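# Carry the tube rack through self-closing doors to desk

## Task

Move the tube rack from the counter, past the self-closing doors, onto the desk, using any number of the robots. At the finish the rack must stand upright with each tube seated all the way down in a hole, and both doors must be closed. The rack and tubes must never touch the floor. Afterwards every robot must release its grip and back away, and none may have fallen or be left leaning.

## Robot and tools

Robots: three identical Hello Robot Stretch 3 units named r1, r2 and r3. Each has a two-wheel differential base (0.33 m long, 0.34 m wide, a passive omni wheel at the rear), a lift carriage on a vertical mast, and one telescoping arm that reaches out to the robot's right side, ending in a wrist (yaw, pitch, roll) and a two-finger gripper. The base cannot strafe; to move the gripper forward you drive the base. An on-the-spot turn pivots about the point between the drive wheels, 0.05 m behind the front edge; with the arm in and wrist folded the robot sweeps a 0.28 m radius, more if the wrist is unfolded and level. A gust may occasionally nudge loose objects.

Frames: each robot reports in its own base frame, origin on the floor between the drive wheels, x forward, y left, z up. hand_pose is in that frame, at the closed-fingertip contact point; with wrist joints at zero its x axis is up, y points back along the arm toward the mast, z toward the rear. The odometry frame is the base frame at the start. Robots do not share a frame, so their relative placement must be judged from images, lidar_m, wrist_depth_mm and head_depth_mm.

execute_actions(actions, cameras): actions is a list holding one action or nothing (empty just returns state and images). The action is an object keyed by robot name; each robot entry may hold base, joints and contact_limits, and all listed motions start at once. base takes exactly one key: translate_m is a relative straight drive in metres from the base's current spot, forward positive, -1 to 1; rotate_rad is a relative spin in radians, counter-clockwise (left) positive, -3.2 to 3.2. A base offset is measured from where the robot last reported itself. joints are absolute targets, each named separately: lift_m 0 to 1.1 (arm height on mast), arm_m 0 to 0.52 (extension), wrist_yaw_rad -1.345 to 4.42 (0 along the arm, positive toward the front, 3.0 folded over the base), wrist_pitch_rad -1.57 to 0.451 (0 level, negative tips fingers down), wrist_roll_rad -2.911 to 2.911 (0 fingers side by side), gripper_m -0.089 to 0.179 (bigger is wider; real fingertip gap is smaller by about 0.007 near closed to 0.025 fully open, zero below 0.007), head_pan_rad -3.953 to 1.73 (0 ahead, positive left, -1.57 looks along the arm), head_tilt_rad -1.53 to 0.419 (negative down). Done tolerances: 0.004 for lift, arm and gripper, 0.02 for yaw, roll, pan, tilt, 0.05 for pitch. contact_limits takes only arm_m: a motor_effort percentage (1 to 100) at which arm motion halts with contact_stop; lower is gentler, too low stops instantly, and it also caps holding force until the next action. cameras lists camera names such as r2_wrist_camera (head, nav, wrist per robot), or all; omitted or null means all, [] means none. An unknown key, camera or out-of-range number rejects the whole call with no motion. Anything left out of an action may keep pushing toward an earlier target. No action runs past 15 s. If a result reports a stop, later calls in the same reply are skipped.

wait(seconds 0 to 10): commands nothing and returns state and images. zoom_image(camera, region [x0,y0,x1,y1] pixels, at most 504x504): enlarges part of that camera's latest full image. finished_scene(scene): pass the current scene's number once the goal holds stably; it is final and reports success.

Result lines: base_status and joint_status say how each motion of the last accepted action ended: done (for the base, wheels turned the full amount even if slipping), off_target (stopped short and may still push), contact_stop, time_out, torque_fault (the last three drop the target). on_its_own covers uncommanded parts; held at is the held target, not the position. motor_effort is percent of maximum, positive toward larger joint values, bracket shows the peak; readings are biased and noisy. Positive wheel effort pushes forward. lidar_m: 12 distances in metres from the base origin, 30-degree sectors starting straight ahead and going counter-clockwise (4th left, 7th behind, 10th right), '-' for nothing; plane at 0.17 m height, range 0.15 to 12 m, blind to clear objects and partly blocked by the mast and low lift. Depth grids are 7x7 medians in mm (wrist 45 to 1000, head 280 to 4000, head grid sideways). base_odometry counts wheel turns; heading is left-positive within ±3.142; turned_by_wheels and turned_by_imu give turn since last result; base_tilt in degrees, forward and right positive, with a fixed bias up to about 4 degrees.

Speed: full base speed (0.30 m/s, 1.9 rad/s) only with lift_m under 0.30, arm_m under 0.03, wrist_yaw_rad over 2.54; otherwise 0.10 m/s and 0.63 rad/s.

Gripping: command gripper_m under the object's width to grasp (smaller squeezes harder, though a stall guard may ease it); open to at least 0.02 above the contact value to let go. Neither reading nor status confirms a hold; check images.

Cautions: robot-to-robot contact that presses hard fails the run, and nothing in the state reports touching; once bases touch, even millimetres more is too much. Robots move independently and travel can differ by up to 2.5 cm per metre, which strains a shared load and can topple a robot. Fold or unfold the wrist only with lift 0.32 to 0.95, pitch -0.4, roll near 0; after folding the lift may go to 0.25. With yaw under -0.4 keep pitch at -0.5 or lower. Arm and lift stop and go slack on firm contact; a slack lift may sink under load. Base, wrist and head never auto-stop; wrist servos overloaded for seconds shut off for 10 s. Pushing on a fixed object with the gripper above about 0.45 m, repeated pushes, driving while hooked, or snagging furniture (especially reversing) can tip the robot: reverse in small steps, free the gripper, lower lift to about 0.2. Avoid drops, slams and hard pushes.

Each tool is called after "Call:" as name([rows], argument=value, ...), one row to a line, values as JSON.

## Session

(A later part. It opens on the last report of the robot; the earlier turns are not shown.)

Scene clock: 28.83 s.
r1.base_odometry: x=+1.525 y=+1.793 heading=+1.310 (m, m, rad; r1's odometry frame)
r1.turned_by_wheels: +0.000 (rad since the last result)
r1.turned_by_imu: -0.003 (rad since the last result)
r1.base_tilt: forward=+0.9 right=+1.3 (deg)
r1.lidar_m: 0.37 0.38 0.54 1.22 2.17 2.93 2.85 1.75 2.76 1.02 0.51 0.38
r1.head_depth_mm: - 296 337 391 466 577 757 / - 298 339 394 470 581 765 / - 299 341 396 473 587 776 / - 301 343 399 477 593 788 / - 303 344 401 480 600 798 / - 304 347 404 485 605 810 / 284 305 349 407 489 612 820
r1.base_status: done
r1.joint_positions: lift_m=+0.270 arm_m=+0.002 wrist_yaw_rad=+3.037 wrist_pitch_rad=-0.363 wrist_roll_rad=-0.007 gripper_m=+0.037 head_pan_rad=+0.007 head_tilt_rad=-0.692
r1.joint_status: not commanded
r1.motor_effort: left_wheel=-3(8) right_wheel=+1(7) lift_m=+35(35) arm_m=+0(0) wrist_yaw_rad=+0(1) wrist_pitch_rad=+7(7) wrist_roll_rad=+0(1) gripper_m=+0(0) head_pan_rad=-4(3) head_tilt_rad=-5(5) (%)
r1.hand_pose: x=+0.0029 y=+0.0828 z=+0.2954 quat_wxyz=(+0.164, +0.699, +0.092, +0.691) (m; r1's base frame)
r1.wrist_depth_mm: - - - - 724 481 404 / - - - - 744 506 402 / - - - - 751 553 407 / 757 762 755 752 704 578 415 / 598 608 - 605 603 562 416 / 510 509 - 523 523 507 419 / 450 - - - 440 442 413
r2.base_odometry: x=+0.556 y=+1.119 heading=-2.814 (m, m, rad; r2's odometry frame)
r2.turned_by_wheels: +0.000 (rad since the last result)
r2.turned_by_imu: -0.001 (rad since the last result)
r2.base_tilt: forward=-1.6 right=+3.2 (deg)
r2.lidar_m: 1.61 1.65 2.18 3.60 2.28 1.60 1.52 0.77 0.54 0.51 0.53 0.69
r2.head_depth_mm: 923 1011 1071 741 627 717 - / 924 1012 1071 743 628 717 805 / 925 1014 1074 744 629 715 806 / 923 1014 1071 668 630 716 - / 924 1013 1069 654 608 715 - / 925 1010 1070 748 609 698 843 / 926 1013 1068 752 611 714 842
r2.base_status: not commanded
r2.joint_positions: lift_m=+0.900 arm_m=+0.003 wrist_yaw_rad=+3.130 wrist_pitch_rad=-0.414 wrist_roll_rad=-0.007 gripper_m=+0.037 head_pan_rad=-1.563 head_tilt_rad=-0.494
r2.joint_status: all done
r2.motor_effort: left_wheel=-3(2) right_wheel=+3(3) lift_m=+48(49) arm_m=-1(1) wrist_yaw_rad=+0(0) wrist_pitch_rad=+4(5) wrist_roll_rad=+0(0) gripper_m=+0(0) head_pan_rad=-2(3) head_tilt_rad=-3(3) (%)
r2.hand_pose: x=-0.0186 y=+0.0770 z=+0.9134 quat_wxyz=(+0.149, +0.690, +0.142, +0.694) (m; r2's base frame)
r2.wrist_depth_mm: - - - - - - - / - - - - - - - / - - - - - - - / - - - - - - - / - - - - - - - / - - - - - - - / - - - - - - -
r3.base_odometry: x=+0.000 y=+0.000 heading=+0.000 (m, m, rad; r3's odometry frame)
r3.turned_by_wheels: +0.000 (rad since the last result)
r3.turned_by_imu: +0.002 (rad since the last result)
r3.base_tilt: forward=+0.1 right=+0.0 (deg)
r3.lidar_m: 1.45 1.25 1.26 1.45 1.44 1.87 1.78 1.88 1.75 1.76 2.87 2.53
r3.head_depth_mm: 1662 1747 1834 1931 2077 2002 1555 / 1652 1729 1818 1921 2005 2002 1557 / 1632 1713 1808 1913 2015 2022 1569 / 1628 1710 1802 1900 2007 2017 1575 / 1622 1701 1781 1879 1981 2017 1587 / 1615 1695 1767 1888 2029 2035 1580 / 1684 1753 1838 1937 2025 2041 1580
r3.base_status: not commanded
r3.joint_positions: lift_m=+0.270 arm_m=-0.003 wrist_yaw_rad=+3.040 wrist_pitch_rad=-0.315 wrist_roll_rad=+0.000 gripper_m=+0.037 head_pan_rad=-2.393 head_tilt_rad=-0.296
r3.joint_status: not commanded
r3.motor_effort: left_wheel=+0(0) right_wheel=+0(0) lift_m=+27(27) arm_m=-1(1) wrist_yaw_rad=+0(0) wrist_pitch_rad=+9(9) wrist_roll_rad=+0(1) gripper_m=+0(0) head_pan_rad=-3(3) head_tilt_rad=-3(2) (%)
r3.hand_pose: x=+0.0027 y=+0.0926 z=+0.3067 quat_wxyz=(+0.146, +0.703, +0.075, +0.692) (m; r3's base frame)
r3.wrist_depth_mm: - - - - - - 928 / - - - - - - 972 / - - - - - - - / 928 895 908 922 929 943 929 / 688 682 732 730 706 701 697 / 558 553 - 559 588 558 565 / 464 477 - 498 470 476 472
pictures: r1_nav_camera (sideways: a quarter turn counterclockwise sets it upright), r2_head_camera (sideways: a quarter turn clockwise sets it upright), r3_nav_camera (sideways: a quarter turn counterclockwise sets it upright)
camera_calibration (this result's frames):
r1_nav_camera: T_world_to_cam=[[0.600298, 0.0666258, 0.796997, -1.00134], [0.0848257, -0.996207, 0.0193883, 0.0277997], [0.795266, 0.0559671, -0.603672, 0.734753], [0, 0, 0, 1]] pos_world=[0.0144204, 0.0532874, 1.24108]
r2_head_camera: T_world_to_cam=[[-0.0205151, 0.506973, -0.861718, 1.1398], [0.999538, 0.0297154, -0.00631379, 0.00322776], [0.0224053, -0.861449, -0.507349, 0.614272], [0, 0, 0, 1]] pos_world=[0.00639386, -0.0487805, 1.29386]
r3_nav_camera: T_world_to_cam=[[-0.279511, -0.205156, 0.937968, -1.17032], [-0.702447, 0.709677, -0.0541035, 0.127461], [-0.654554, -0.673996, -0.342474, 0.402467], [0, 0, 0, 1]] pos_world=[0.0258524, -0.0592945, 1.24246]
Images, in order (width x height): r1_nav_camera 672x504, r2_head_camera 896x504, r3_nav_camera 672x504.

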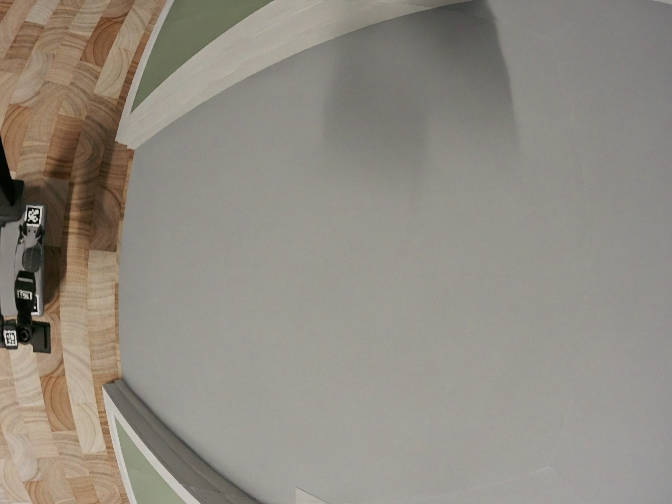

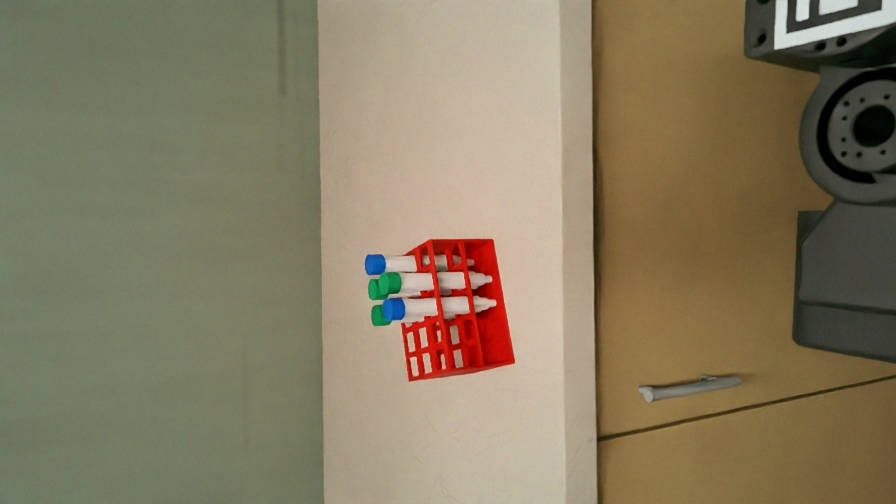

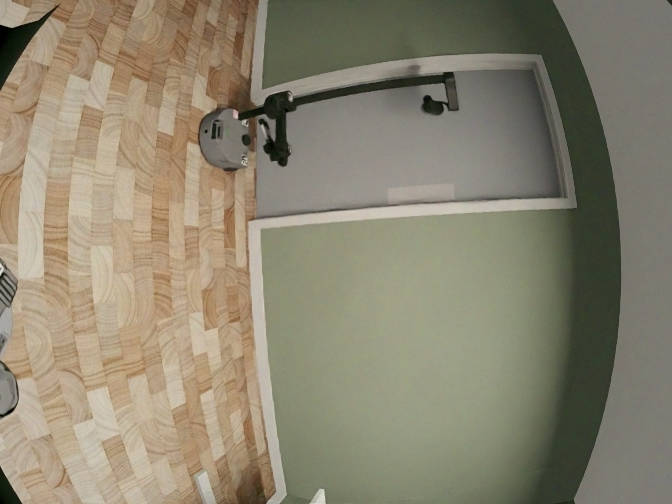

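Call:
execute_actions([
  {"r1":{"base":{"translate_m":0.6},"joints":{"lift_m":0.31}},"r2":{"joints":{"lift_m":0.94,"wrist_yaw_rad":1.5}},"r3":{"base":{"rotate_rad":-2.1}}},
], cameras=[])

Call:
execute_actions([
  {"r1":{"base":{"translate_m":0.5}},"r2":{"joints":{"lift_m":1.0,"wrist_yaw_rad":0.9,"wrist_pitch_rad":-0.1,"gripper_m":0.179}},"r3":{"joints":{"head_pan_rad":0,"head_tilt_rad":-0.5}}},
], cameras=["r1_nav_camera","r2_head_camera","r3_nav_camera"])

Scene clock: 36.53 s.
r1.base_odometry: x=+1.680 y=+2.372 heading=+1.310 (m, m, rad; r1's odometry frame)
r1.turned_by_wheels: +0.001 (rad since the last result)
r1.turned_by_imu: -0.065 (rad since the last result)
r1.base_tilt: forward=+1.0 right=+1.4 (deg)
r1.lidar_m: - - 0.15 0.19 2.12 2.82 3.13 2.02 2.36 0.26 0.15 -
r1.head_depth_mm: - - - - - - - / - - - - - - - / - - - - - - - / - - - - - - - / - - - - - - - / - - - - - - - / - - - - - - -
r1.base_status: translate_m off_target (by the wheels' count: +0.5998 of +0.6000)
r1.joint_positions: lift_m=+0.310 arm_m=+0.002 wrist_yaw_rad=+3.037 wrist_pitch_rad=-0.364 wrist_roll_rad=-0.007 gripper_m=+0.037 head_pan_rad=+0.013 head_tilt_rad=-0.705
r1.joint_status: all done
r1.on_its_own: left_wheel is at rest, and its effort (+35) is outside its rest range (-18 to +18)
r1.motor_effort: left_wheel=+35(63) right_wheel=+4(39) lift_m=+40(47) arm_m=+0(0) wrist_yaw_rad=+0(5) wrist_pitch_rad=+8(9) wrist_roll_rad=+0(0) gripper_m=+0(0) head_pan_rad=-6(11) head_tilt_rad=+3(5) (%)
r1.hand_pose: x=+0.0027 y=+0.0827 z=+0.3349 quat_wxyz=(+0.164, +0.698, +0.093, +0.690) (m; r1's base frame)
r1.wrist_depth_mm: - - - 350 148 94 70 / - - - 373 153 96 70 / - - 975 404 158 98 71 / 840 815 749 438 164 100 73 / 660 658 - 600 155 102 74 / 556 548 - 536 146 104 75 / 473 487 - 358 200 106 76
r2.base_odometry: x=+0.556 y=+1.119 heading=-2.814 (m, m, rad; r2's odometry frame)
r2.turned_by_wheels: +0.000 (rad since the last result)
r2.turned_by_imu: -0.001 (rad since the last result)
r2.base_tilt: forward=-1.6 right=+3.2 (deg)
r2.lidar_m: 1.61 1.65 2.19 3.60 2.29 1.60 1.52 0.77 0.54 0.51 0.52 0.69
r2.head_depth_mm: 927 1013 1071 742 627 - - / 925 1015 1068 743 628 679 - / 928 1010 1073 744 629 685 - / 924 1013 1073 669 631 715 846 / 923 1010 1070 654 609 716 822 / 923 1014 1068 750 609 699 - / 924 1010 1070 752 611 712 -
r2.base_status: not commanded
r2.joint_positions: lift_m=+0.940 arm_m=+0.003 wrist_yaw_rad=+1.503 wrist_pitch_rad=-0.415 wrist_roll_rad=-0.007 gripper_m=+0.037 head_pan_rad=-1.563 head_tilt_rad=-0.494
r2.joint_status: all done
r2.motor_effort: left_wheel=-3(3) right_wheel=+3(3) lift_m=+48(50) arm_m=-1(1) wrist_yaw_rad=-4(5) wrist_pitch_rad=+5(5) wrist_roll_rad=+0(0) gripper_m=+1(0) head_pan_rad=-3(3) head_tilt_rad=-3(2) (%)
r2.hand_pose: x=+0.2029 y=-0.1633 z=+0.9533 quat_wxyz=(+0.607, +0.578, -0.404, +0.368) (m; r2's base frame)
r2.wrist_depth_mm: - - - - - - - / - - - - - 564 589 / - - - - - 529 400 / - - - - 905 528 357 / - - - - 815 533 378 / - - - - 756 537 378 / - - - - - 542 379
r3.base_odometry: x=+0.000 y=+0.000 heading=-2.100 (m, m, rad; r3's odometry frame)
r3.turned_by_wheels: -2.100 (rad since the last result)
r3.turned_by_imu: -2.067 (rad since the last result)
r3.base_tilt: forward=+0.1 right=+0.0 (deg)
r3.lidar_m: 1.87 2.25 2.87 2.50 1.45 1.25 1.25 1.45 1.44 1.88 1.78 1.88
r3.head_depth_mm: 1399 1439 1501 1554 1617 1692 1567 / 1532 1601 1682 1746 1847 1860 1575 / 1736 1824 1898 1991 2110 2013 1574 / 1919 2001 2099 2223 2326 2006 1568 / 1833 1919 1999 2099 2216 2032 1579 / 1739 1817 1883 1970 2061 2030 1585 / 1653 1721 1774 1855 1906 1965 1590
r3.base_status: done
r3.joint_positions: lift_m=+0.270 arm_m=-0.002 wrist_yaw_rad=+3.040 wrist_pitch_rad=-0.315 wrist_roll_rad=+0.000 gripper_m=+0.037 head_pan_rad=-2.393 head_tilt_rad=-0.297
r3.joint_status: not commanded
r3.motor_effort: left_wheel=+2(9) right_wheel=-3(9) lift_m=+27(27) arm_m=-2(2) wrist_yaw_rad=+0(0) wrist_pitch_rad=+9(9) wrist_roll_rad=+1(1) gripper_m=+0(0) head_pan_rad=-3(4) head_tilt_rad=-2(3) (%)
r3.hand_pose: x=+0.0027 y=+0.0925 z=+0.3067 quat_wxyz=(+0.146, +0.703, +0.075, +0.692) (m; r3's base frame)
r3.wrist_depth_mm: - - - - - - - / - - - - - - - / - - - - - - - / 915 898 926 929 903 941 919 / 682 696 733 736 698 695 708 / 559 552 - 562 578 558 566 / 464 480 - 496 462 469 478
pictures: none
No camera images: the call's "cameras" was empty. Leave "cameras" out to get every camera's image.

Scene clock: 42.47 s.
r1.base_odometry: x=+1.808 y=+2.855 heading=+1.311 (m, m, rad; r1's odometry frame)
r1.turned_by_wheels: +0.001 (rad since the last result)
r1.turned_by_imu: +0.001 (rad since the last result)
r1.base_tilt: forward=+0.9 right=+1.3 (deg)
r1.lidar_m: - - 0.15 0.19 2.13 2.83 3.12 2.03 2.36 0.26 0.15 -
r1.head_depth_mm: - - - - - - - / - - - - - - - / - - - - - - - / - - - - - - - / - - - - - - - / - - - - - - - / - - - - - - -
r1.base_status: translate_m off_target (by the wheels' count: +0.4998 of +0.5000)
r1.joint_positions: lift_m=+0.310 arm_m=+0.002 wrist_yaw_rad=+3.037 wrist_pitch_rad=-0.364 wrist_roll_rad=-0.007 gripper_m=+0.037 head_pan_rad=+0.015 head_tilt_rad=-0.706
r1.joint_status: not commanded
r1.on_its_own: left_wheel is at rest, and its effort (+37) is outside its rest range (-18 to +18)
r1.motor_effort: left_wheel=+37(38) right_wheel=+5(9) lift_m=+40(40) arm_m=-1(0) wrist_yaw_rad=+0(1) wrist_pitch_rad=+8(8) wrist_roll_rad=+0(0) gripper_m=+0(0) head_pan_rad=-7(7) head_tilt_rad=+3(4) (%)
r1.hand_pose: x=+0.0027 y=+0.0827 z=+0.3349 quat_wxyz=(+0.164, +0.698, +0.093, +0.690) (m; r1's base frame)
r1.wrist_depth_mm: - - - 352 148 94 69 / - - - 376 153 96 70 / - - 971 410 158 98 71 / 830 814 754 446 163 100 72 / 658 655 - 592 155 102 73 / 549 552 - 530 146 104 74 / 480 492 - 352 200 106 76
r2.base_odometry: x=+0.556 y=+1.119 heading=-2.814 (m, m, rad; r2's odometry frame)
r2.turned_by_wheels: +0.000 (rad since the last result)
r2.turned_by_imu: +0.000 (rad since the last result)
r2.base_tilt: forward=-1.6 right=+3.3 (deg)
r2.lidar_m: 1.61 1.65 2.18 3.60 2.28 1.60 1.52 0.77 0.54 0.51 0.52 0.69
r2.head_depth_mm: 925 1013 1073 741 604 - - / 925 1015 1069 742 616 - - / 923 1010 1068 744 606 - - / 923 1010 1067 669 630 - - / 929 1013 1068 646 - - - / 925 1014 1068 784 - - 864 / 925 1010 1066 751 633 729 852
r2.base_status: not commanded
r2.joint_positions: lift_m=+1.000 arm_m=+0.003 wrist_yaw_rad=+0.903 wrist_pitch_rad=-0.122 wrist_roll_rad=-0.007 gripper_m=+0.179 head_pan_rad=-1.563 head_tilt_rad=-0.494
r2.joint_status: all done
r2.motor_effort: left_wheel=-3(2) right_wheel=+3(3) lift_m=+48(49) arm_m=-1(1) wrist_yaw_rad=-4(6) wrist_pitch_rad=+7(8) wrist_roll_rad=+0(0) gripper_m=+1(92) head_pan_rad=-3(3) head_tilt_rad=-2(3) (%)
r2.hand_pose: x=+0.1760 y=-0.3037 z=+1.0835 quat_wxyz=(+0.656, +0.346, -0.614, +0.270) (m; r2's base frame)
r2.wrist_depth_mm: - - - - 996 786 680 / - - - - - 832 691 / - - - - - 894 725 / - - 814 809 835 809 732 / - - 751 538 545 605 533 / - - 812 504 414 413 313 / - - 883 542 380 333 328
r3.base_odometry: x=+0.000 y=+0.000 heading=-2.100 (m, m, rad; r3's odometry frame)
r3.turned_by_wheels: +0.000 (rad since the last result)
r3.turned_by_imu: +0.002 (rad since the last result)
r3.base_tilt: forward=+0.1 right=+0.0 (deg)
r3.lidar_m: 1.88 2.25 2.86 2.50 1.45 1.25 1.25 1.45 1.44 1.88 1.78 1.88
r3.head_depth_mm: 1519 1641 1772 1932 2037 1609 1332 / 1561 1678 1816 1981 2040 1612 1335 / 1591 1718 1857 2037 2057 1609 1333 / 1696 1825 1992 2186 2050 1612 1335 / 1732 1857 2055 2206 2040 1628 1340 / 1745 1904 2054 2214 2041 1618 1336 / 1786 1964 2138 2331 2055 1624 1344
r3.base_status: not commanded
r3.joint_positions: lift_m=+0.270 arm_m=-0.002 wrist_yaw_rad=+3.040 wrist_pitch_rad=-0.315 wrist_roll_rad=+0.000 gripper_m=+0.037 head_pan_rad=-0.007 head_tilt_rad=-0.494
r3.joint_status: all done
r3.motor_effort: left_wheel=+2(3) right_wheel=-3(3) lift_m=+27(26) arm_m=-2(1) wrist_yaw_rad=+0(0) wrist_pitch_rad=+9(9) wrist_roll_rad=+0(0) gripper_m=+0(1) head_pan_rad=+5(47) head_tilt_rad=-4(24) (%)
r3.hand_pose: x=+0.0027 y=+0.0925 z=+0.3067 quat_wxyz=(+0.146, +0.703, +0.075, +0.692) (m; r3's base frame)
r3.wrist_depth_mm: - - - - - - - / - - - - - - - / - - - - - - - / 907 924 921 931 914 944 953 / 689 690 719 749 685 707 704 / 548 560 - 561 585 560 569 / 468 478 - 503 467 472 475
pictures: r1_nav_camera (sideways: a quarter turn counterclockwise sets it upright), r2_head_camera (sideways: a quarter turn clockwise sets it upright), r3_nav_camera (sideways: a quarter turn counterclockwise sets it upright)
camera_calibration (this result's frames):
r1_nav_camera: T_world_to_cam=[[0.610473, 0.0713102, 0.788821, -0.990744], [0.0925966, -0.995535, 0.0183363, 0.0291222], [0.786606, 0.0618483, -0.61435, 0.748696], [0, 0, 0, 1]] pos_world=[0.0131968, 0.0533367, 1.24095]
r2_head_camera: T_world_to_cam=[[-0.0205152, 0.506973, -0.861717, 1.1398], [0.999538, 0.0297156, -0.00631379, 0.00322776], [0.0224055, -0.861449, -0.507349, 0.614272], [0, 0, 0, 1]] pos_world=[0.00639387, -0.0487805, 1.29386]
r3_nav_camera: T_world_to_cam=[[0.521478, -0.0437549, 0.852142, -1.06324], [0.0130324, -0.998159, -0.0592277, 0.129753], [0.853165, 0.0419914, -0.519948, 0.62421], [0, 0, 0, 1]] pos_world=[0.0202129, 0.0567809, 1.23828]
Images, in order (width x height): r1_nav_camera 672x504, r2_head_camera 896x504, r3_nav_camera 672x504.

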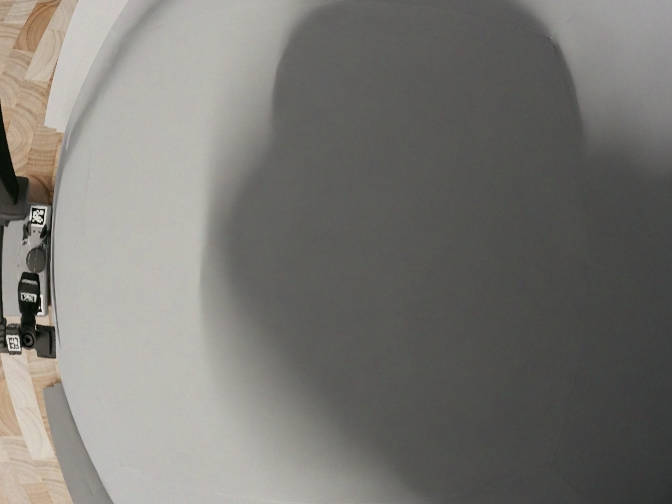

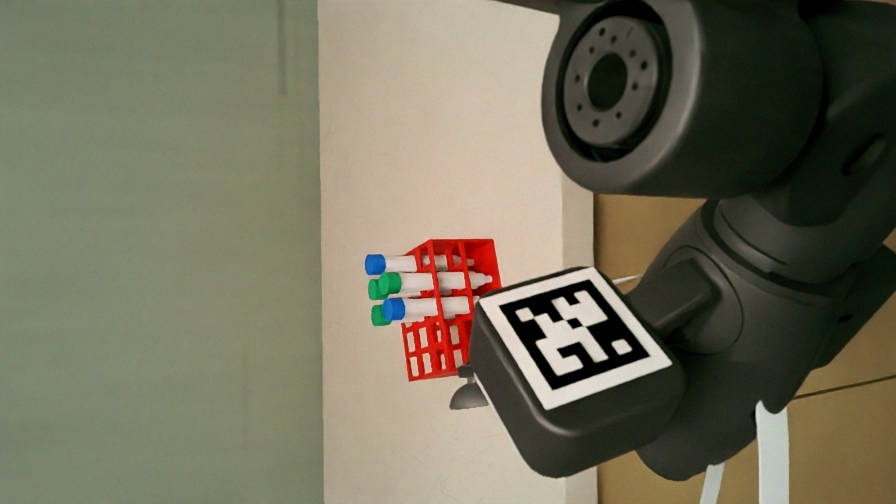

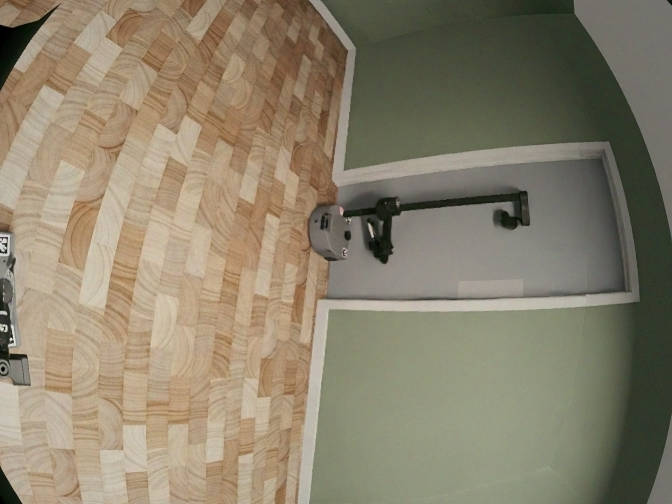

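Call:
execute_actions([
  {"r1":{"base":{"translate_m":-0.45},"joints":{"lift_m":0.27}},"r2":{"base":{"translate_m":0.07},"joints":{"lift_m":0.86,"wrist_yaw_rad":0,"wrist_pitch_rad":-0.1}}},
], cameras=[])

Call:
execute_actions([
  {"r1":{"base":{"rotate_rad":-0.45}},"r2":{"joints":{"arm_m":0.08}}},
], cameras=[])

Call:
execute_actions([
  {"r1":{"base":{"translate_m":0.33}}},
], cameras=[])

Call:
execute_actions([
  {"r1":{"base":{"rotate_rad":0.62},"joints":{"lift_m":0.31,"head_tilt_rad":-1.0}}},
], cameras=["r1_nav_camera","r2_head_camera","r2_wrist_camera"])

Scene clock: 47.30 s.
r1.base_odometry: x=+1.693 y=+2.420 heading=+1.311 (m, m, rad; r1's odometry frame)
r1.turned_by_wheels: +0.000 (rad since the last result)
r1.turned_by_imu: +0.001 (rad since the last result)
r1.base_tilt: forward=+0.9 right=+1.3 (deg)
r1.lidar_m: 0.50 0.52 0.60 1.46 2.12 2.81 2.71 1.63 2.76 1.92 0.63 0.53
r1.head_depth_mm: 385 434 496 580 698 875 1091 / 385 434 496 579 696 872 1096 / 385 434 496 579 696 868 1099 / 385 432 495 578 693 866 1094 / 384 431 493 575 690 863 1099 / 382 431 492 574 688 861 1096 / 382 430 492 574 687 860 1076
r1.base_status: done
r1.joint_positions: lift_m=+0.270 arm_m=+0.002 wrist_yaw_rad=+3.037 wrist_pitch_rad=-0.364 wrist_roll_rad=-0.007 gripper_m=+0.037 head_pan_rad=+0.007 head_tilt_rad=-0.703
r1.joint_status: all done
r1.motor_effort: left_wheel=-1(27) right_wheel=+0(4) lift_m=+35(33) arm_m=+0(0) wrist_yaw_rad=+0(1) wrist_pitch_rad=+8(8) wrist_roll_rad=+0(0) gripper_m=+0(1) head_pan_rad=-2(7) head_tilt_rad=+3(4) (%)
r1.hand_pose: x=+0.0028 y=+0.0827 z=+0.2950 quat_wxyz=(+0.164, +0.698, +0.092, +0.690) (m; r1's base frame)
r1.wrist_depth_mm: - - - - 905 595 488 / - - - - 952 593 520 / - - - - 888 593 530 / 756 755 746 740 758 636 527 / 611 598 - 601 610 614 541 / 507 504 - 523 526 503 510 / 449 - - - 435 429 437
r2.base_odometry: x=+0.490 y=+1.097 heading=-2.814 (m, m, rad; r2's odometry frame)
r2.turned_by_wheels: +0.000 (rad since the last result)
r2.turned_by_imu: +0.000 (rad since the last result)
r2.base_tilt: forward=-1.6 right=+3.2 (deg)
r2.lidar_m: 1.54 1.58 2.08 3.60 2.39 1.67 1.59 0.76 0.54 0.51 0.52 0.69
r2.head_depth_mm: 921 1008 1065 742 604 727 797 / 922 1008 1063 743 605 694 818 / 921 1008 1067 664 605 680 - / 922 1008 1066 651 607 709 849 / 919 1009 1066 715 601 717 837 / 918 1008 1066 749 609 707 834 / 921 1011 1067 750 611 706 834
r2.base_status: done
r2.joint_positions: lift_m=+0.860 arm_m=+0.003 wrist_yaw_rad=+0.003 wrist_pitch_rad=-0.121 wrist_roll_rad=-0.007 gripper_m=+0.179 head_pan_rad=-1.563 head_tilt_rad=-0.494
r2.joint_status: all done
r2.motor_effort: left_wheel=-2(4) right_wheel=+3(6) lift_m=+39(40) arm_m=-1(1) wrist_yaw_rad=-3(4) wrist_pitch_rad=+7(6) wrist_roll_rad=+0(0) gripper_m=+0(1) head_pan_rad=-2(2) head_tilt_rad=-2(3) (%)
r2.hand_pose: x=-0.0208 y=-0.3994 z=+0.9440 quat_wxyz=(+0.708, +0.044, -0.703, -0.042) (m; r2's base frame)
r2.wrist_depth_mm: 775 772 799 817 809 836 846 / 812 853 804 363 863 905 917 / 514 552 499 361 712 807 897 / 302 316 324 341 358 381 403 / 255 265 271 277 283 285 301 / - 308 312 318 329 335 342 / 320 322 332 345 352 360 372
r3.base_odometry: x=+0.000 y=+0.000 heading=-2.100 (m, m, rad; r3's odometry frame)
r3.turned_by_wheels: +0.000 (rad since the last result)
r3.turned_by_imu: +0.001 (rad since the last result)
r3.base_tilt: forward=+0.1 right=+0.0 (deg)
r3.lidar_m: 1.64 1.67 2.87 2.50 1.45 1.26 1.26 1.45 1.44 1.87 1.78 1.87
r3.head_depth_mm: 1518 1638 1765 1933 2041 1609 1335 / 1554 1677 1818 1975 2060 1610 1337 / 1586 1708 1864 2037 2025 1620 1336 / 1683 1830 1984 2175 2049 1618 1338 / 1722 1874 2037 2238 2040 1622 1339 / 1759 1909 2084 2219 1804 1621 1337 / 1764 1969 2106 1715 1794 1621 1345
r3.base_status: not commanded
r3.joint_positions: lift_m=+0.270 arm_m=-0.002 wrist_yaw_rad=+3.040 wrist_pitch_rad=-0.315 wrist_roll_rad=+0.000 gripper_m=+0.037 head_pan_rad=-0.007 head_tilt_rad=-0.494
r3.joint_status: not commanded
r3.motor_effort: left_wheel=+1(2) right_wheel=-3(3) lift_m=+27(27) arm_m=-2(1) wrist_yaw_rad=+0(0) wrist_pitch_rad=+9(9) wrist_roll_rad=+1(0) gripper_m=+0(0) head_pan_rad=+5(4) head_tilt_rad=-4(4) (%)
r3.hand_pose: x=+0.0027 y=+0.0925 z=+0.3067 quat_wxyz=(+0.146, +0.703, +0.075, +0.692) (m; r3's base frame)
r3.wrist_depth_mm: - - - - - - - / - - - - - - - / - - - - - - - / 916 922 921 928 932 944 938 / 679 685 723 734 711 695 708 / 559 558 - 559 589 557 565 / 459 484 - 498 469 472 474
pictures: none
No camera images: the call's "cameras" was empty. Leave "cameras" out to get every camera's image.

Scene clock: 49.07 s.
r1.base_odometry: x=+1.693 y=+2.420 heading=+0.862 (m, m, rad; r1's odometry frame)
r1.turned_by_wheels: -0.450 (rad since the last result)
r1.turned_by_imu: -0.449 (rad since the last result)
r1.base_tilt: forward=+0.9 right=+1.4 (deg)
r1.lidar_m: 0.52 0.50 0.53 0.61 1.95 2.15 2.79 2.71 1.63 2.75 1.43 0.63
r1.head_depth_mm: 502 560 619 703 870 1206 1141 / 483 552 640 753 881 1064 1143 / 459 520 598 704 855 1097 1141 / 436 490 560 653 779 975 1125 / 416 465 527 608 716 877 1086 / 396 441 496 569 664 797 1000 / 379 421 471 533 617 734 900
r1.base_status: done
r1.joint_positions: lift_m=+0.270 arm_m=+0.002 wrist_yaw_rad=+3.037 wrist_pitch_rad=-0.364 wrist_roll_rad=-0.007 gripper_m=+0.037 head_pan_rad=+0.007 head_tilt_rad=-0.703
r1.joint_status: not commanded
r1.motor_effort: left_wheel=+1(7) right_wheel=-2(6) lift_m=+35(35) arm_m=+0(0) wrist_yaw_rad=+0(0) wrist_pitch_rad=+8(8) wrist_roll_rad=+0(1) gripper_m=+1(0) head_pan_rad=-4(4) head_tilt_rad=+2(2) (%)
r1.hand_pose: x=+0.0028 y=+0.0827 z=+0.2950 quat_wxyz=(+0.164, +0.698, +0.092, +0.690) (m; r1's base frame)
r1.wrist_depth_mm: - - - 690 591 486 408 / - - - 745 627 508 424 / - - - 808 662 535 437 / 747 741 751 745 691 561 453 / 613 601 - 600 603 565 476 / 508 512 - 524 521 508 484 / 447 - - - 436 436 437
r2.base_odometry: x=+0.490 y=+1.097 heading=-2.814 (m, m, rad; r2's odometry frame)
r2.turned_by_wheels: +0.000 (rad since the last result)
r2.turned_by_imu: +0.000 (rad since the last result)
r2.base_tilt: forward=-1.6 right=+3.2 (deg)
r2.lidar_m: 1.54 1.58 2.09 3.61 2.38 1.68 1.59 0.77 0.53 0.51 0.52 0.69
r2.head_depth_mm: 921 1006 1069 740 605 - - / 921 1012 1067 741 605 - - / 921 1006 1064 665 596 - - / 918 1009 1064 651 607 725 838 / 921 1007 1070 713 631 708 837 / 922 1008 1069 750 609 707 836 / 918 1011 1068 751 611 707 835
r2.base_status: not commanded
r2.joint_positions: lift_m=+0.860 arm_m=+0.080 wrist_yaw_rad=+0.002 wrist_pitch_rad=-0.121 wrist_roll_rad=-0.007 gripper_m=+0.179 head_pan_rad=-1.563 head_tilt_rad=-0.494
r2.joint_status: all done
r2.motor_effort: left_wheel=-3(2) right_wheel=+3(3) lift_m=+39(39) arm_m=+3(3) wrist_yaw_rad=-2(3) wrist_pitch_rad=+7(7) wrist_roll_rad=+0(0) gripper_m=-1(1) head_pan_rad=-3(2) head_tilt_rad=-3(3) (%)
r2.hand_pose: x=-0.0210 y=-0.4761 z=+0.9440 quat_wxyz=(+0.708, +0.044, -0.703, -0.042) (m; r2's base frame)
r2.wrist_depth_mm: 698 696 702 751 762 761 784 / 734 755 748 292 795 802 826 / 504 557 313 300 705 774 858 / 303 314 282 297 358 382 398 / 226 221 227 233 241 265 259 / - 192 196 200 205 209 214 / 225 230 236 242 248 255 262
r3.base_odometry: x=+0.000 y=+0.000 heading=-2.100 (m, m, rad; r3's odometry frame)
r3.turned_by_wheels: +0.000 (rad since the last result)
r3.turned_by_imu: +0.000 (rad since the last result)
r3.base_tilt: forward=+0.1 right=+0.0 (deg)
r3.lidar_m: 1.64 1.73 2.87 2.51 1.44 1.25 1.26 1.45 1.43 1.88 1.78 1.88
r3.head_depth_mm: 1524 1650 1771 1923 2027 1600 1334 / 1560 1666 1810 1983 2036 1609 1329 / 1589 1712 1853 2042 2049 1607 1345 / 1689 1822 1989 2188 2037 1623 1336 / 1736 1862 2028 2233 2044 1616 1337 / 1766 1909 2093 2246 1800 1616 1340 / 1767 1961 2108 1765 1802 1624 1347
r3.base_status: not commanded
r3.joint_positions: lift_m=+0.270 arm_m=-0.002 wrist_yaw_rad=+3.040 wrist_pitch_rad=-0.315 wrist_roll_rad=+0.000 gripper_m=+0.037 head_pan_rad=-0.007 head_tilt_rad=-0.494
r3.joint_status: not commanded
r3.motor_effort: left_wheel=+1(2) right_wheel=-3(3) lift_m=+27(27) arm_m=-1(2) wrist_yaw_rad=+0(0) wrist_pitch_rad=+10(10) wrist_roll_rad=+0(1) gripper_m=+0(0) head_pan_rad=+4(5) head_tilt_rad=-4(4) (%)
r3.hand_pose: x=+0.0027 y=+0.0925 z=+0.3067 quat_wxyz=(+0.146, +0.703, +0.075, +0.692) (m; r3's base frame)
r3.wrist_depth_mm: - - - - - - - / - - - - - - - / - - - - - - - / 906 899 922 932 932 949 942 / 686 687 726 720 708 691 696 / 548 551 - 558 586 554 563 / 466 481 - 501 466 471 475
pictures: none
No camera images: the call's "cameras" was empty. Leave "cameras" out to get every camera's image.

Scene clock: 51.83 s.
r1.base_odometry: x=+1.908 y=+2.671 heading=+0.862 (m, m, rad; r1's odometry frame)
r1.turned_by_wheels: +0.000 (rad since the last result)
r1.turned_by_imu: -0.002 (rad since the last result)
r1.base_tilt: forward=+1.0 right=+1.3 (deg)
r1.lidar_m: 0.22 0.21 0.22 0.31 0.61 2.31 3.07 1.91 1.83 2.19 0.45 0.29
r1.head_depth_mm: - - - 310 391 506 610 / - - - 295 348 462 673 / - - - - 317 404 563 / - - - - 298 359 478 / - - - - - 322 416 / - - - - - 301 368 / - - - - - 288 331
r1.base_status: done
r1.joint_positions: lift_m=+0.270 arm_m=+0.002 wrist_yaw_rad=+3.037 wrist_pitch_rad=-0.364 wrist_roll_rad=-0.007 gripper_m=+0.037 head_pan_rad=+0.007 head_tilt_rad=-0.703
r1.joint_status: not commanded
r1.motor_effort: left_wheel=+0(8) right_wheel=-3(5) lift_m=+35(35) arm_m=+0(0) wrist_yaw_rad=+0(0) wrist_pitch_rad=+8(8) wrist_roll_rad=+0(0) gripper_m=+1(0) head_pan_rad=-3(3) head_tilt_rad=+2(2) (%)
r1.hand_pose: x=+0.0028 y=+0.0827 z=+0.2950 quat_wxyz=(+0.164, +0.698, +0.092, +0.690) (m; r1's base frame)
r1.wrist_depth_mm: - - 531 373 277 222 185 / - - 591 401 293 233 191 / - - 635 434 311 243 199 / 747 760 684 477 332 254 207 / 603 607 - 555 342 267 216 / 509 505 - 518 343 283 225 / 451 - - - 415 295 236
r2.base_odometry: x=+0.490 y=+1.097 heading=-2.814 (m, m, rad; r2's odometry frame)
r2.turned_by_wheels: +0.000 (rad since the last result)
r2.turned_by_imu: +0.000 (rad since the last result)
r2.base_tilt: forward=-1.6 right=+3.3 (deg)
r2.lidar_m: 1.54 1.58 2.08 3.60 2.37 1.67 1.59 0.76 0.54 0.51 0.52 0.69
r2.head_depth_mm: 921 1008 1066 741 604 - - / 923 1008 1069 741 605 - - / 920 1008 1066 666 595 - - / 920 1007 1066 650 607 725 838 / 920 1006 1066 716 630 709 837 / 920 1009 1066 749 610 707 836 / 922 1007 1064 753 611 707 836
r2.base_status: not commanded
r2.joint_positions: lift_m=+0.860 arm_m=+0.080 wrist_yaw_rad=+0.002 wrist_pitch_rad=-0.121 wrist_roll_rad=-0.007 gripper_m=+0.179 head_pan_rad=-1.563 head_tilt_rad=-0.494
r2.joint_status: not commanded
r2.motor_effort: left_wheel=-2(3) right_wheel=+3(3) lift_m=+38(39) arm_m=+3(3) wrist_yaw_rad=-3(3) wrist_pitch_rad=+7(7) wrist_roll_rad=+0(0) gripper_m=+0(0) head_pan_rad=-2(3) head_tilt_rad=-3(2) (%)
r2.hand_pose: x=-0.0210 y=-0.4761 z=+0.9440 quat_wxyz=(+0.708, +0.044, -0.703, -0.042) (m; r2's base frame)
r2.wrist_depth_mm: 692 703 731 746 747 761 775 / 730 757 749 294 794 801 811 / 494 544 315 299 709 793 842 / 301 313 283 300 359 380 396 / 226 221 225 235 241 265 261 / - 192 195 200 205 209 216 / 225 230 235 241 247 258 262
r3.base_odometry: x=+0.000 y=+0.000 heading=-2.100 (m, m, rad; r3's odometry frame)
r3.turned_by_wheels: +0.000 (rad since the last result)
r3.turned_by_imu: +0.001 (rad since the last result)
r3.base_tilt: forward=+0.2 right=+0.1 (deg)
r3.lidar_m: 1.83 2.25 2.87 2.50 1.45 1.25 1.25 1.45 1.44 1.88 1.78 1.88
r3.head_depth_mm: 1523 1641 1772 1929 2030 1608 1327 / 1550 1676 1809 1984 2024 1611 1329 / 1591 1704 1861 2033 2044 1623 1328 / 1687 1833 1982 2173 2043 1614 1332 / 1707 1873 2054 2149 1948 1614 1343 / 1733 1887 2055 2121 1973 1626 1339 / 1810 1951 2134 2330 2049 1624 1336
r3.base_status: not commanded
r3.joint_positions: lift_m=+0.270 arm_m=-0.002 wrist_yaw_rad=+3.040 wrist_pitch_rad=-0.315 wrist_roll_rad=+0.000 gripper_m=+0.037 head_pan_rad=-0.007 head_tilt_rad=-0.494
r3.joint_status: not commanded
r3.motor_effort: left_wheel=+2(2) right_wheel=-3(3) lift_m=+27(27) arm_m=-1(1) wrist_yaw_rad=+0(0) wrist_pitch_rad=+10(9) wrist_roll_rad=+1(0) gripper_m=+0(0) head_pan_rad=+4(4) head_tilt_rad=-4(4) (%)
r3.hand_pose: x=+0.0027 y=+0.0925 z=+0.3067 quat_wxyz=(+0.146, +0.703, +0.075, +0.692) (m; r3's base frame)
r3.wrist_depth_mm: - - - - - - - / - - - - - - - / - - - - - - - / 888 910 941 910 901 947 939 / 689 686 722 732 697 695 703 / 556 561 - 552 582 564 553 / 463 480 - 494 465 470 477
pictures: none
No camera images: the call's "cameras" was empty. Leave "cameras" out to get every camera's image.

Scene clock: 53.47 s.
r1.base_odometry: x=+1.908 y=+2.671 heading=+1.482 (m, m, rad; r1's odometry frame)
r1.turned_by_wheels: +0.620 (rad since the last result)
r1.turned_by_imu: +0.617 (rad since the last result)
r1.base_tilt: forward=+1.0 right=+1.4 (deg)
r1.lidar_m: 0.21 0.23 0.35 1.03 2.39 3.01 1.83 2.82 2.18 0.35 0.27 0.22
r1.head_depth_mm: - - - 292 368 592 1014 / - - - 299 383 632 1063 / - - - 302 398 677 1075 / - - - 307 416 729 1082 / - - - 314 435 790 1081 / - - - 318 457 861 1074 / - - - 322 480 955 1076
r1.base_status: done
r1.joint_positions: lift_m=+0.310 arm_m=+0.002 wrist_yaw_rad=+3.037 wrist_pitch_rad=-0.364 wrist_roll_rad=-0.007 gripper_m=+0.037 head_pan_rad=+0.007 head_tilt_rad=-0.988
r1.joint_status: all done
r1.motor_effort: left_wheel=-4(9) right_wheel=+1(6) lift_m=+44(46) arm_m=-1(1) wrist_yaw_rad=-1(0) wrist_pitch_rad=+8(8) wrist_roll_rad=+0(0) gripper_m=+0(1) head_pan_rad=-3(4) head_tilt_rad=-8(32) (%)
r1.hand_pose: x=+0.0028 y=+0.0827 z=+0.3347 quat_wxyz=(+0.164, +0.698, +0.092, +0.690) (m; r1's base frame)
r1.wrist_depth_mm: - - - - 564 393 265 / - - - - 613 390 266 / - - - - 639 391 266 / 820 818 825 818 706 393 266 / 667 658 - 658 641 397 266 / 561 550 - 553 555 393 268 / 478 495 - 505 478 394 267
r2.base_odometry: x=+0.490 y=+1.097 heading=-2.814 (m, m, rad; r2's odometry frame)
r2.turned_by_wheels: +0.000 (rad since the last result)
r2.turned_by_imu: +0.000 (rad since the last result)
r2.base_tilt: forward=-1.6 right=+3.2 (deg)
r2.lidar_m: 1.54 1.58 2.08 3.61 2.38 1.67 1.59 0.76 0.53 0.51 0.52 0.69
r2.head_depth_mm: 919 1008 1063 740 605 - - / 920 1008 1067 742 605 - - / 919 1008 1063 665 596 - - / 921 1006 1066 650 607 725 839 / 920 1006 1062 715 632 707 837 / 922 1009 1063 750 610 709 837 / 922 1008 1067 750 610 706 836
r2.base_status: not commanded
r2.joint_positions: lift_m=+0.860 arm_m=+0.080 wrist_yaw_rad=+0.002 wrist_pitch_rad=-0.121 wrist_roll_rad=-0.007 gripper_m=+0.179 head_pan_rad=-1.563 head_tilt_rad=-0.494
r2.joint_status: not commanded
r2.motor_effort: left_wheel=-3(3) right_wheel=+3(3) lift_m=+38(39) arm_m=+3(3) wrist_yaw_rad=-3(3) wrist_pitch_rad=+7(7) wrist_roll_rad=+0(0) gripper_m=+0(0) head_pan_rad=-3(2) head_tilt_rad=-3(3) (%)
r2.hand_pose: x=-0.0210 y=-0.4761 z=+0.9440 quat_wxyz=(+0.708, +0.044, -0.703, -0.042) (m; r2's base frame)
r2.wrist_depth_mm: 701 708 715 743 747 771 787 / 733 742 761 292 779 809 828 / 499 546 316 301 698 778 862 / 303 315 281 301 356 378 399 / 226 219 225 234 241 265 257 / - 192 195 201 206 210 216 / 226 230 233 243 248 254 263
r3.base_odometry: x=+0.000 y=+0.000 heading=-2.100 (m, m, rad; r3's odometry frame)
r3.turned_by_wheels: +0.000 (rad since the last result)
r3.turned_by_imu: +0.000 (rad since the last result)
r3.base_tilt: forward=+0.1 right=+0.0 (deg)
r3.lidar_m: 1.82 2.25 2.86 2.51 1.45 1.25 1.26 1.45 1.44 1.88 1.78 1.88
r3.head_depth_mm: 1527 1632 1755 1940 2032 1606 1333 / 1546 1660 1813 1985 2030 1611 1332 / 1585 1717 1857 2041 2056 1614 1334 / 1706 1838 1991 2163 1972 1622 1332 / 1709 1874 2031 2147 1912 1616 1340 / 1712 1876 2057 2271 1979 1628 1342 / 1805 1965 2133 2336 2052 1629 1337
r3.base_status: not commanded
r3.joint_positions: lift_m=+0.270 arm_m=-0.002 wrist_yaw_rad=+3.040 wrist_pitch_rad=-0.315 wrist_roll_rad=+0.000 gripper_m=+0.037 head_pan_rad=-0.007 head_tilt_rad=-0.494
r3.joint_status: not commanded
r3.motor_effort: left_wheel=+2(3) right_wheel=-4(3) lift_m=+27(27) arm_m=-2(1) wrist_yaw_rad=+0(0) wrist_pitch_rad=+9(9) wrist_roll_rad=+0(0) gripper_m=+0(0) head_pan_rad=+4(3) head_tilt_rad=-4(4) (%)
r3.hand_pose: x=+0.0027 y=+0.0925 z=+0.3067 quat_wxyz=(+0.146, +0.703, +0.075, +0.692) (m; r3's base frame)
r3.wrist_depth_mm: - - - - - - - / - - - - - - - / - - - - - - - / 918 891 920 902 919 940 932 / 685 690 728 728 702 715 710 / 557 556 - 551 583 560 574 / 461 476 - 503 470 472 477
pictures: r1_nav_camera (sideways: a quarter turn counterclockwise sets it upright), r2_head_camera (sideways: a quarter turn clockwise sets it upright), r2_wrist_camera
camera_calibration (this result's frames):
r1_nav_camera: T_world_to_cam=[[0.806357, 0.0678718, 0.587522, -0.729616], [0.0868571, -0.996212, -0.00412426, 0.058401], [0.585016, 0.054356, -0.809198, 1.00333], [0, 0, 0, 1]] pos_world=[-0.00370808, 0.0531629, 1.2408]
r2_head_camera: T_world_to_cam=[[-0.020506, 0.506974, -0.861718, 1.1398], [0.999539, 0.0296975, -0.00631379, 0.00322776], [0.0223899, -0.86145, -0.507349, 0.614272], [0, 0, 0, 1]] pos_world=[0.00639298, -0.0487805, 1.29386]
r2_wrist_camera: T_world_to_cam=[[-0.998024, 0.0232891, 0.0583629, -0.0714912], [-0.0484094, 0.307219, -0.950407, 1.0697], [-0.0400643, -0.951354, -0.305484, -0.00108068], [0, 0, 0, 1]] pos_world=[-0.0196097, -0.327995, 1.02049]
Images, in order (width x height): r1_nav_camera 672x504, r2_head_camera 896x504, r2_wrist_camera 644x364.

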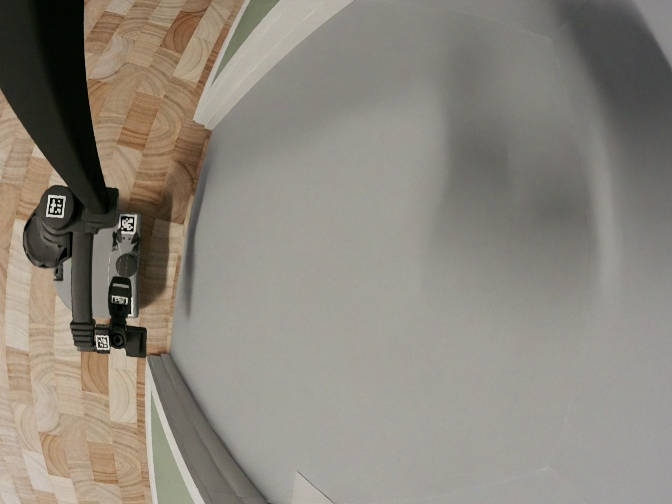

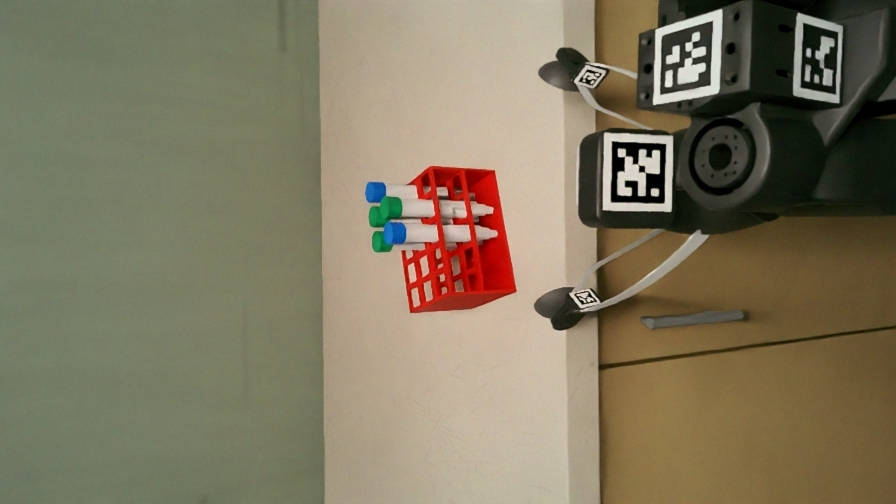

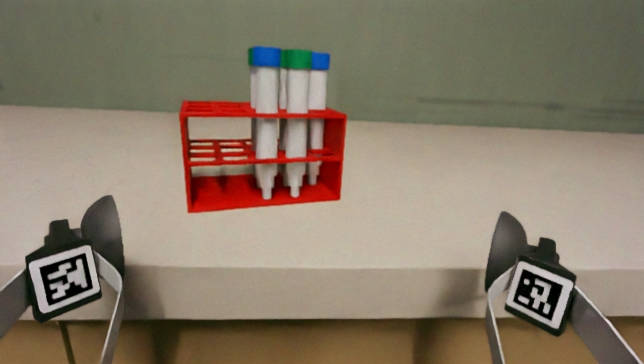

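Call:
execute_actions([
  {"r1":{"base":{"translate_m":0.35}},"r2":{"base":{"translate_m":0.01},"joints":{"lift_m":0.87,"wrist_yaw_rad":0.15,"arm_m":0.235}}},
], cameras=["r1_nav_camera","r2_head_camera","r2_wrist_camera"])

Scene clock: 58.73 s.
r1.base_odometry: x=+1.939 y=+3.019 heading=+1.482 (m, m, rad; r1's odometry frame)
r1.turned_by_wheels: +0.001 (rad since the last result)
r1.turned_by_imu: -0.158 (rad since the last result)
r1.base_tilt: forward=+0.9 right=+1.4 (deg)
r1.lidar_m: - - 0.15 0.19 2.26 3.02 3.13 1.98 2.26 0.23 0.15 -
r1.head_depth_mm: - - - - - - 901 / - - - - - - - / - - - - - - - / - - - - - - - / - - - - - - - / - - - - - - 1037 / - - - - - - 1036
r1.base_status: translate_m off_target (by the wheels' count: +0.3498 of +0.3500)
r1.joint_positions: lift_m=+0.310 arm_m=+0.002 wrist_yaw_rad=+3.037 wrist_pitch_rad=-0.364 wrist_roll_rad=-0.007 gripper_m=+0.037 head_pan_rad=+0.002 head_tilt_rad=-1.021
r1.joint_status: not commanded
r1.on_its_own: left_wheel is at rest, and its effort (+33) is outside its rest range (-18 to +18)
r1.motor_effort: left_wheel=+33(61) right_wheel=+6(41) lift_m=+40(44) arm_m=+1(1) wrist_yaw_rad=+0(21) wrist_pitch_rad=+8(9) wrist_roll_rad=+1(1) gripper_m=+0(1) head_pan_rad=+0(9) head_tilt_rad=+11(12) (%)
r1.hand_pose: x=+0.0028 y=+0.0827 z=+0.3349 quat_wxyz=(+0.164, +0.698, +0.093, +0.690) (m; r1's base frame)
r1.wrist_depth_mm: - - - 361 147 92 67 / - - - 392 151 94 68 / - - 956 425 155 96 69 / 805 826 793 458 161 97 70 / 663 654 - 624 152 99 71 / 555 561 - 533 142 102 72 / 477 493 - 356 196 102 73
r2.base_odometry: x=+0.480 y=+1.094 heading=-2.814 (m, m, rad; r2's odometry frame)
r2.turned_by_wheels: +0.000 (rad since the last result)
r2.turned_by_imu: -0.001 (rad since the last result)
r2.base_tilt: forward=-1.6 right=+3.3 (deg)
r2.lidar_m: 1.53 1.57 2.07 3.61 2.40 1.68 1.60 0.76 0.53 0.51 0.52 0.68
r2.head_depth_mm: 921 1010 1065 774 - 726 837 / 921 1006 1066 817 - 710 838 / 922 1008 1067 656 - 707 838 / 919 1008 1068 640 605 708 837 / 921 1008 1066 748 609 693 836 / 920 1008 1068 748 609 708 835 / 921 1009 1065 750 611 706 834
r2.base_status: done
r2.joint_positions: lift_m=+0.870 arm_m=+0.235 wrist_yaw_rad=+0.149 wrist_pitch_rad=-0.121 wrist_roll_rad=-0.007 gripper_m=+0.179 head_pan_rad=-1.563 head_tilt_rad=-0.494
r2.joint_status: all done
r2.motor_effort: left_wheel=-3(4) right_wheel=+3(7) lift_m=+48(50) arm_m=+3(4) wrist_yaw_rad=+2(4) wrist_pitch_rad=+7(7) wrist_roll_rad=+0(0) gripper_m=+0(1) head_pan_rad=-2(3) head_tilt_rad=-3(3) (%)
r2.hand_pose: x=+0.0158 y=-0.6284 z=+0.9537 quat_wxyz=(+0.710, +0.095, -0.698, +0.010) (m; r2's base frame)
r2.wrist_depth_mm: 626 621 594 594 569 564 562 / 652 658 631 101 108 594 587 / 546 598 623 109 114 620 617 / 326 309 144 114 119 412 437 / 246 106 165 120 143 134 280 / - 129 138 123 134 134 209 / 146 135 146 145 148 154 164
r3.base_odometry: x=+0.000 y=+0.000 heading=-2.100 (m, m, rad; r3's odometry frame)
r3.turned_by_wheels: +0.000 (rad since the last result)
r3.turned_by_imu: +0.001 (rad since the last result)
r3.base_tilt: forward=+0.2 right=+0.0 (deg)
r3.lidar_m: 1.88 2.24 2.86 2.50 1.45 1.26 1.25 1.46 1.43 1.88 1.78 1.88
r3.head_depth_mm: 1526 1624 1770 1938 2018 1609 1326 / 1550 1673 1813 1985 2060 1614 1333 / 1581 1716 1864 2023 2025 1615 1334 / 1693 1828 1980 2159 2050 1618 1339 / 1706 1865 2029 2192 2022 1613 1332 / 1737 1881 2069 2281 2045 1623 1334 / 1792 1978 2131 2330 2051 1628 1341
r3.base_status: not commanded
r3.joint_positions: lift_m=+0.270 arm_m=-0.002 wrist_yaw_rad=+3.040 wrist_pitch_rad=-0.315 wrist_roll_rad=+0.000 gripper_m=+0.037 head_pan_rad=-0.007 head_tilt_rad=-0.494
r3.joint_status: not commanded
r3.motor_effort: left_wheel=+2(2) right_wheel=-3(3) lift_m=+28(27) arm_m=-1(2) wrist_yaw_rad=+0(0) wrist_pitch_rad=+9(10) wrist_roll_rad=+0(0) gripper_m=+1(0) head_pan_rad=+4(4) head_tilt_rad=-4(4) (%)
r3.hand_pose: x=+0.0027 y=+0.0925 z=+0.3067 quat_wxyz=(+0.146, +0.703, +0.075, +0.692) (m; r3's base frame)
r3.wrist_depth_mm: - - - - - - - / - - - - - - - / - - - - - - - / 909 882 898 918 943 928 942 / 688 702 716 730 697 692 698 / 558 554 - 565 581 569 563 / 461 482 - 493 465 474 473
pictures: r1_nav_camera (sideways: a quarter turn counterclockwise sets it upright), r2_head_camera (sideways: a quarter turn clockwise sets it upright), r2_wrist_camera
camera_calibration (this result's frames):
r1_nav_camera: T_world_to_cam=[[0.825624, 0.0638911, 0.560591, -0.694649], [0.081718, -0.996633, -0.00676497, 0.06187], [0.558271, 0.0513957, -0.828065, 1.02802], [0, 0, 0, 1]] pos_world=[-0.00545378, 0.0532075, 1.2411]
r2_head_camera: T_world_to_cam=[[-0.0204718, 0.506975, -0.861717, 1.1398], [0.999541, 0.0296301, -0.00631379, 0.00322775], [0.0223318, -0.861451, -0.507349, 0.614272], [0, 0, 0, 1]] pos_world=[0.00638969, -0.0487805, 1.29386]
r2_wrist_camera: T_world_to_cam=[[-0.990718, -0.122769, 0.058362, -0.123744], [-0.0927692, 0.296816, -0.950418, 1.12166], [0.099359, -0.94701, -0.30545, -0.140976], [0, 0, 0, 1]] pos_world=[-0.00453259, -0.481624, 1.03021]
Images, in order (width x height): r1_nav_camera 672x504, r2_head_camera 896x504, r2_wrist_camera 644x364.

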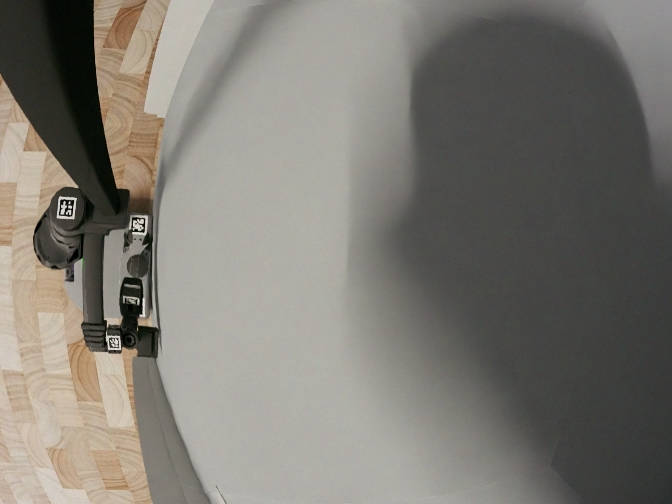

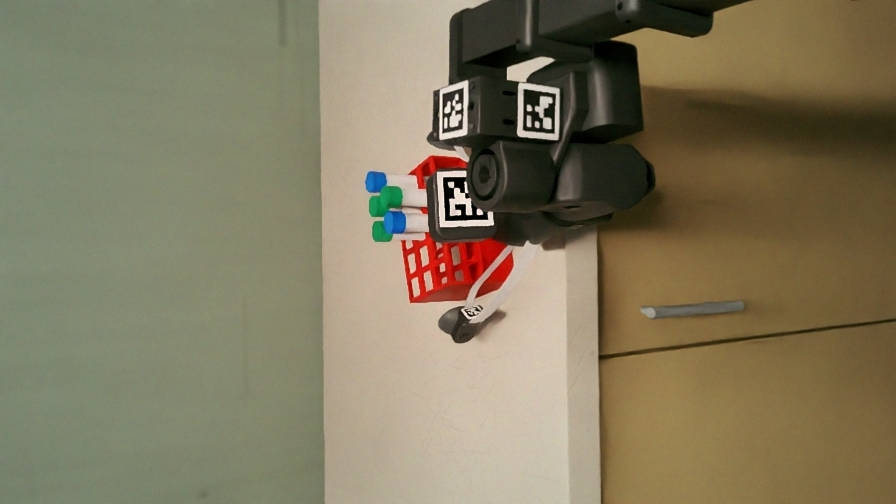

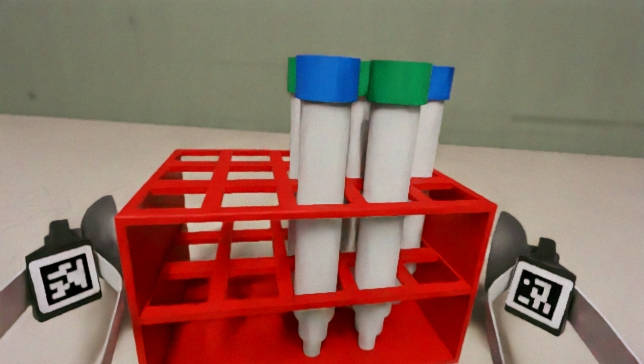

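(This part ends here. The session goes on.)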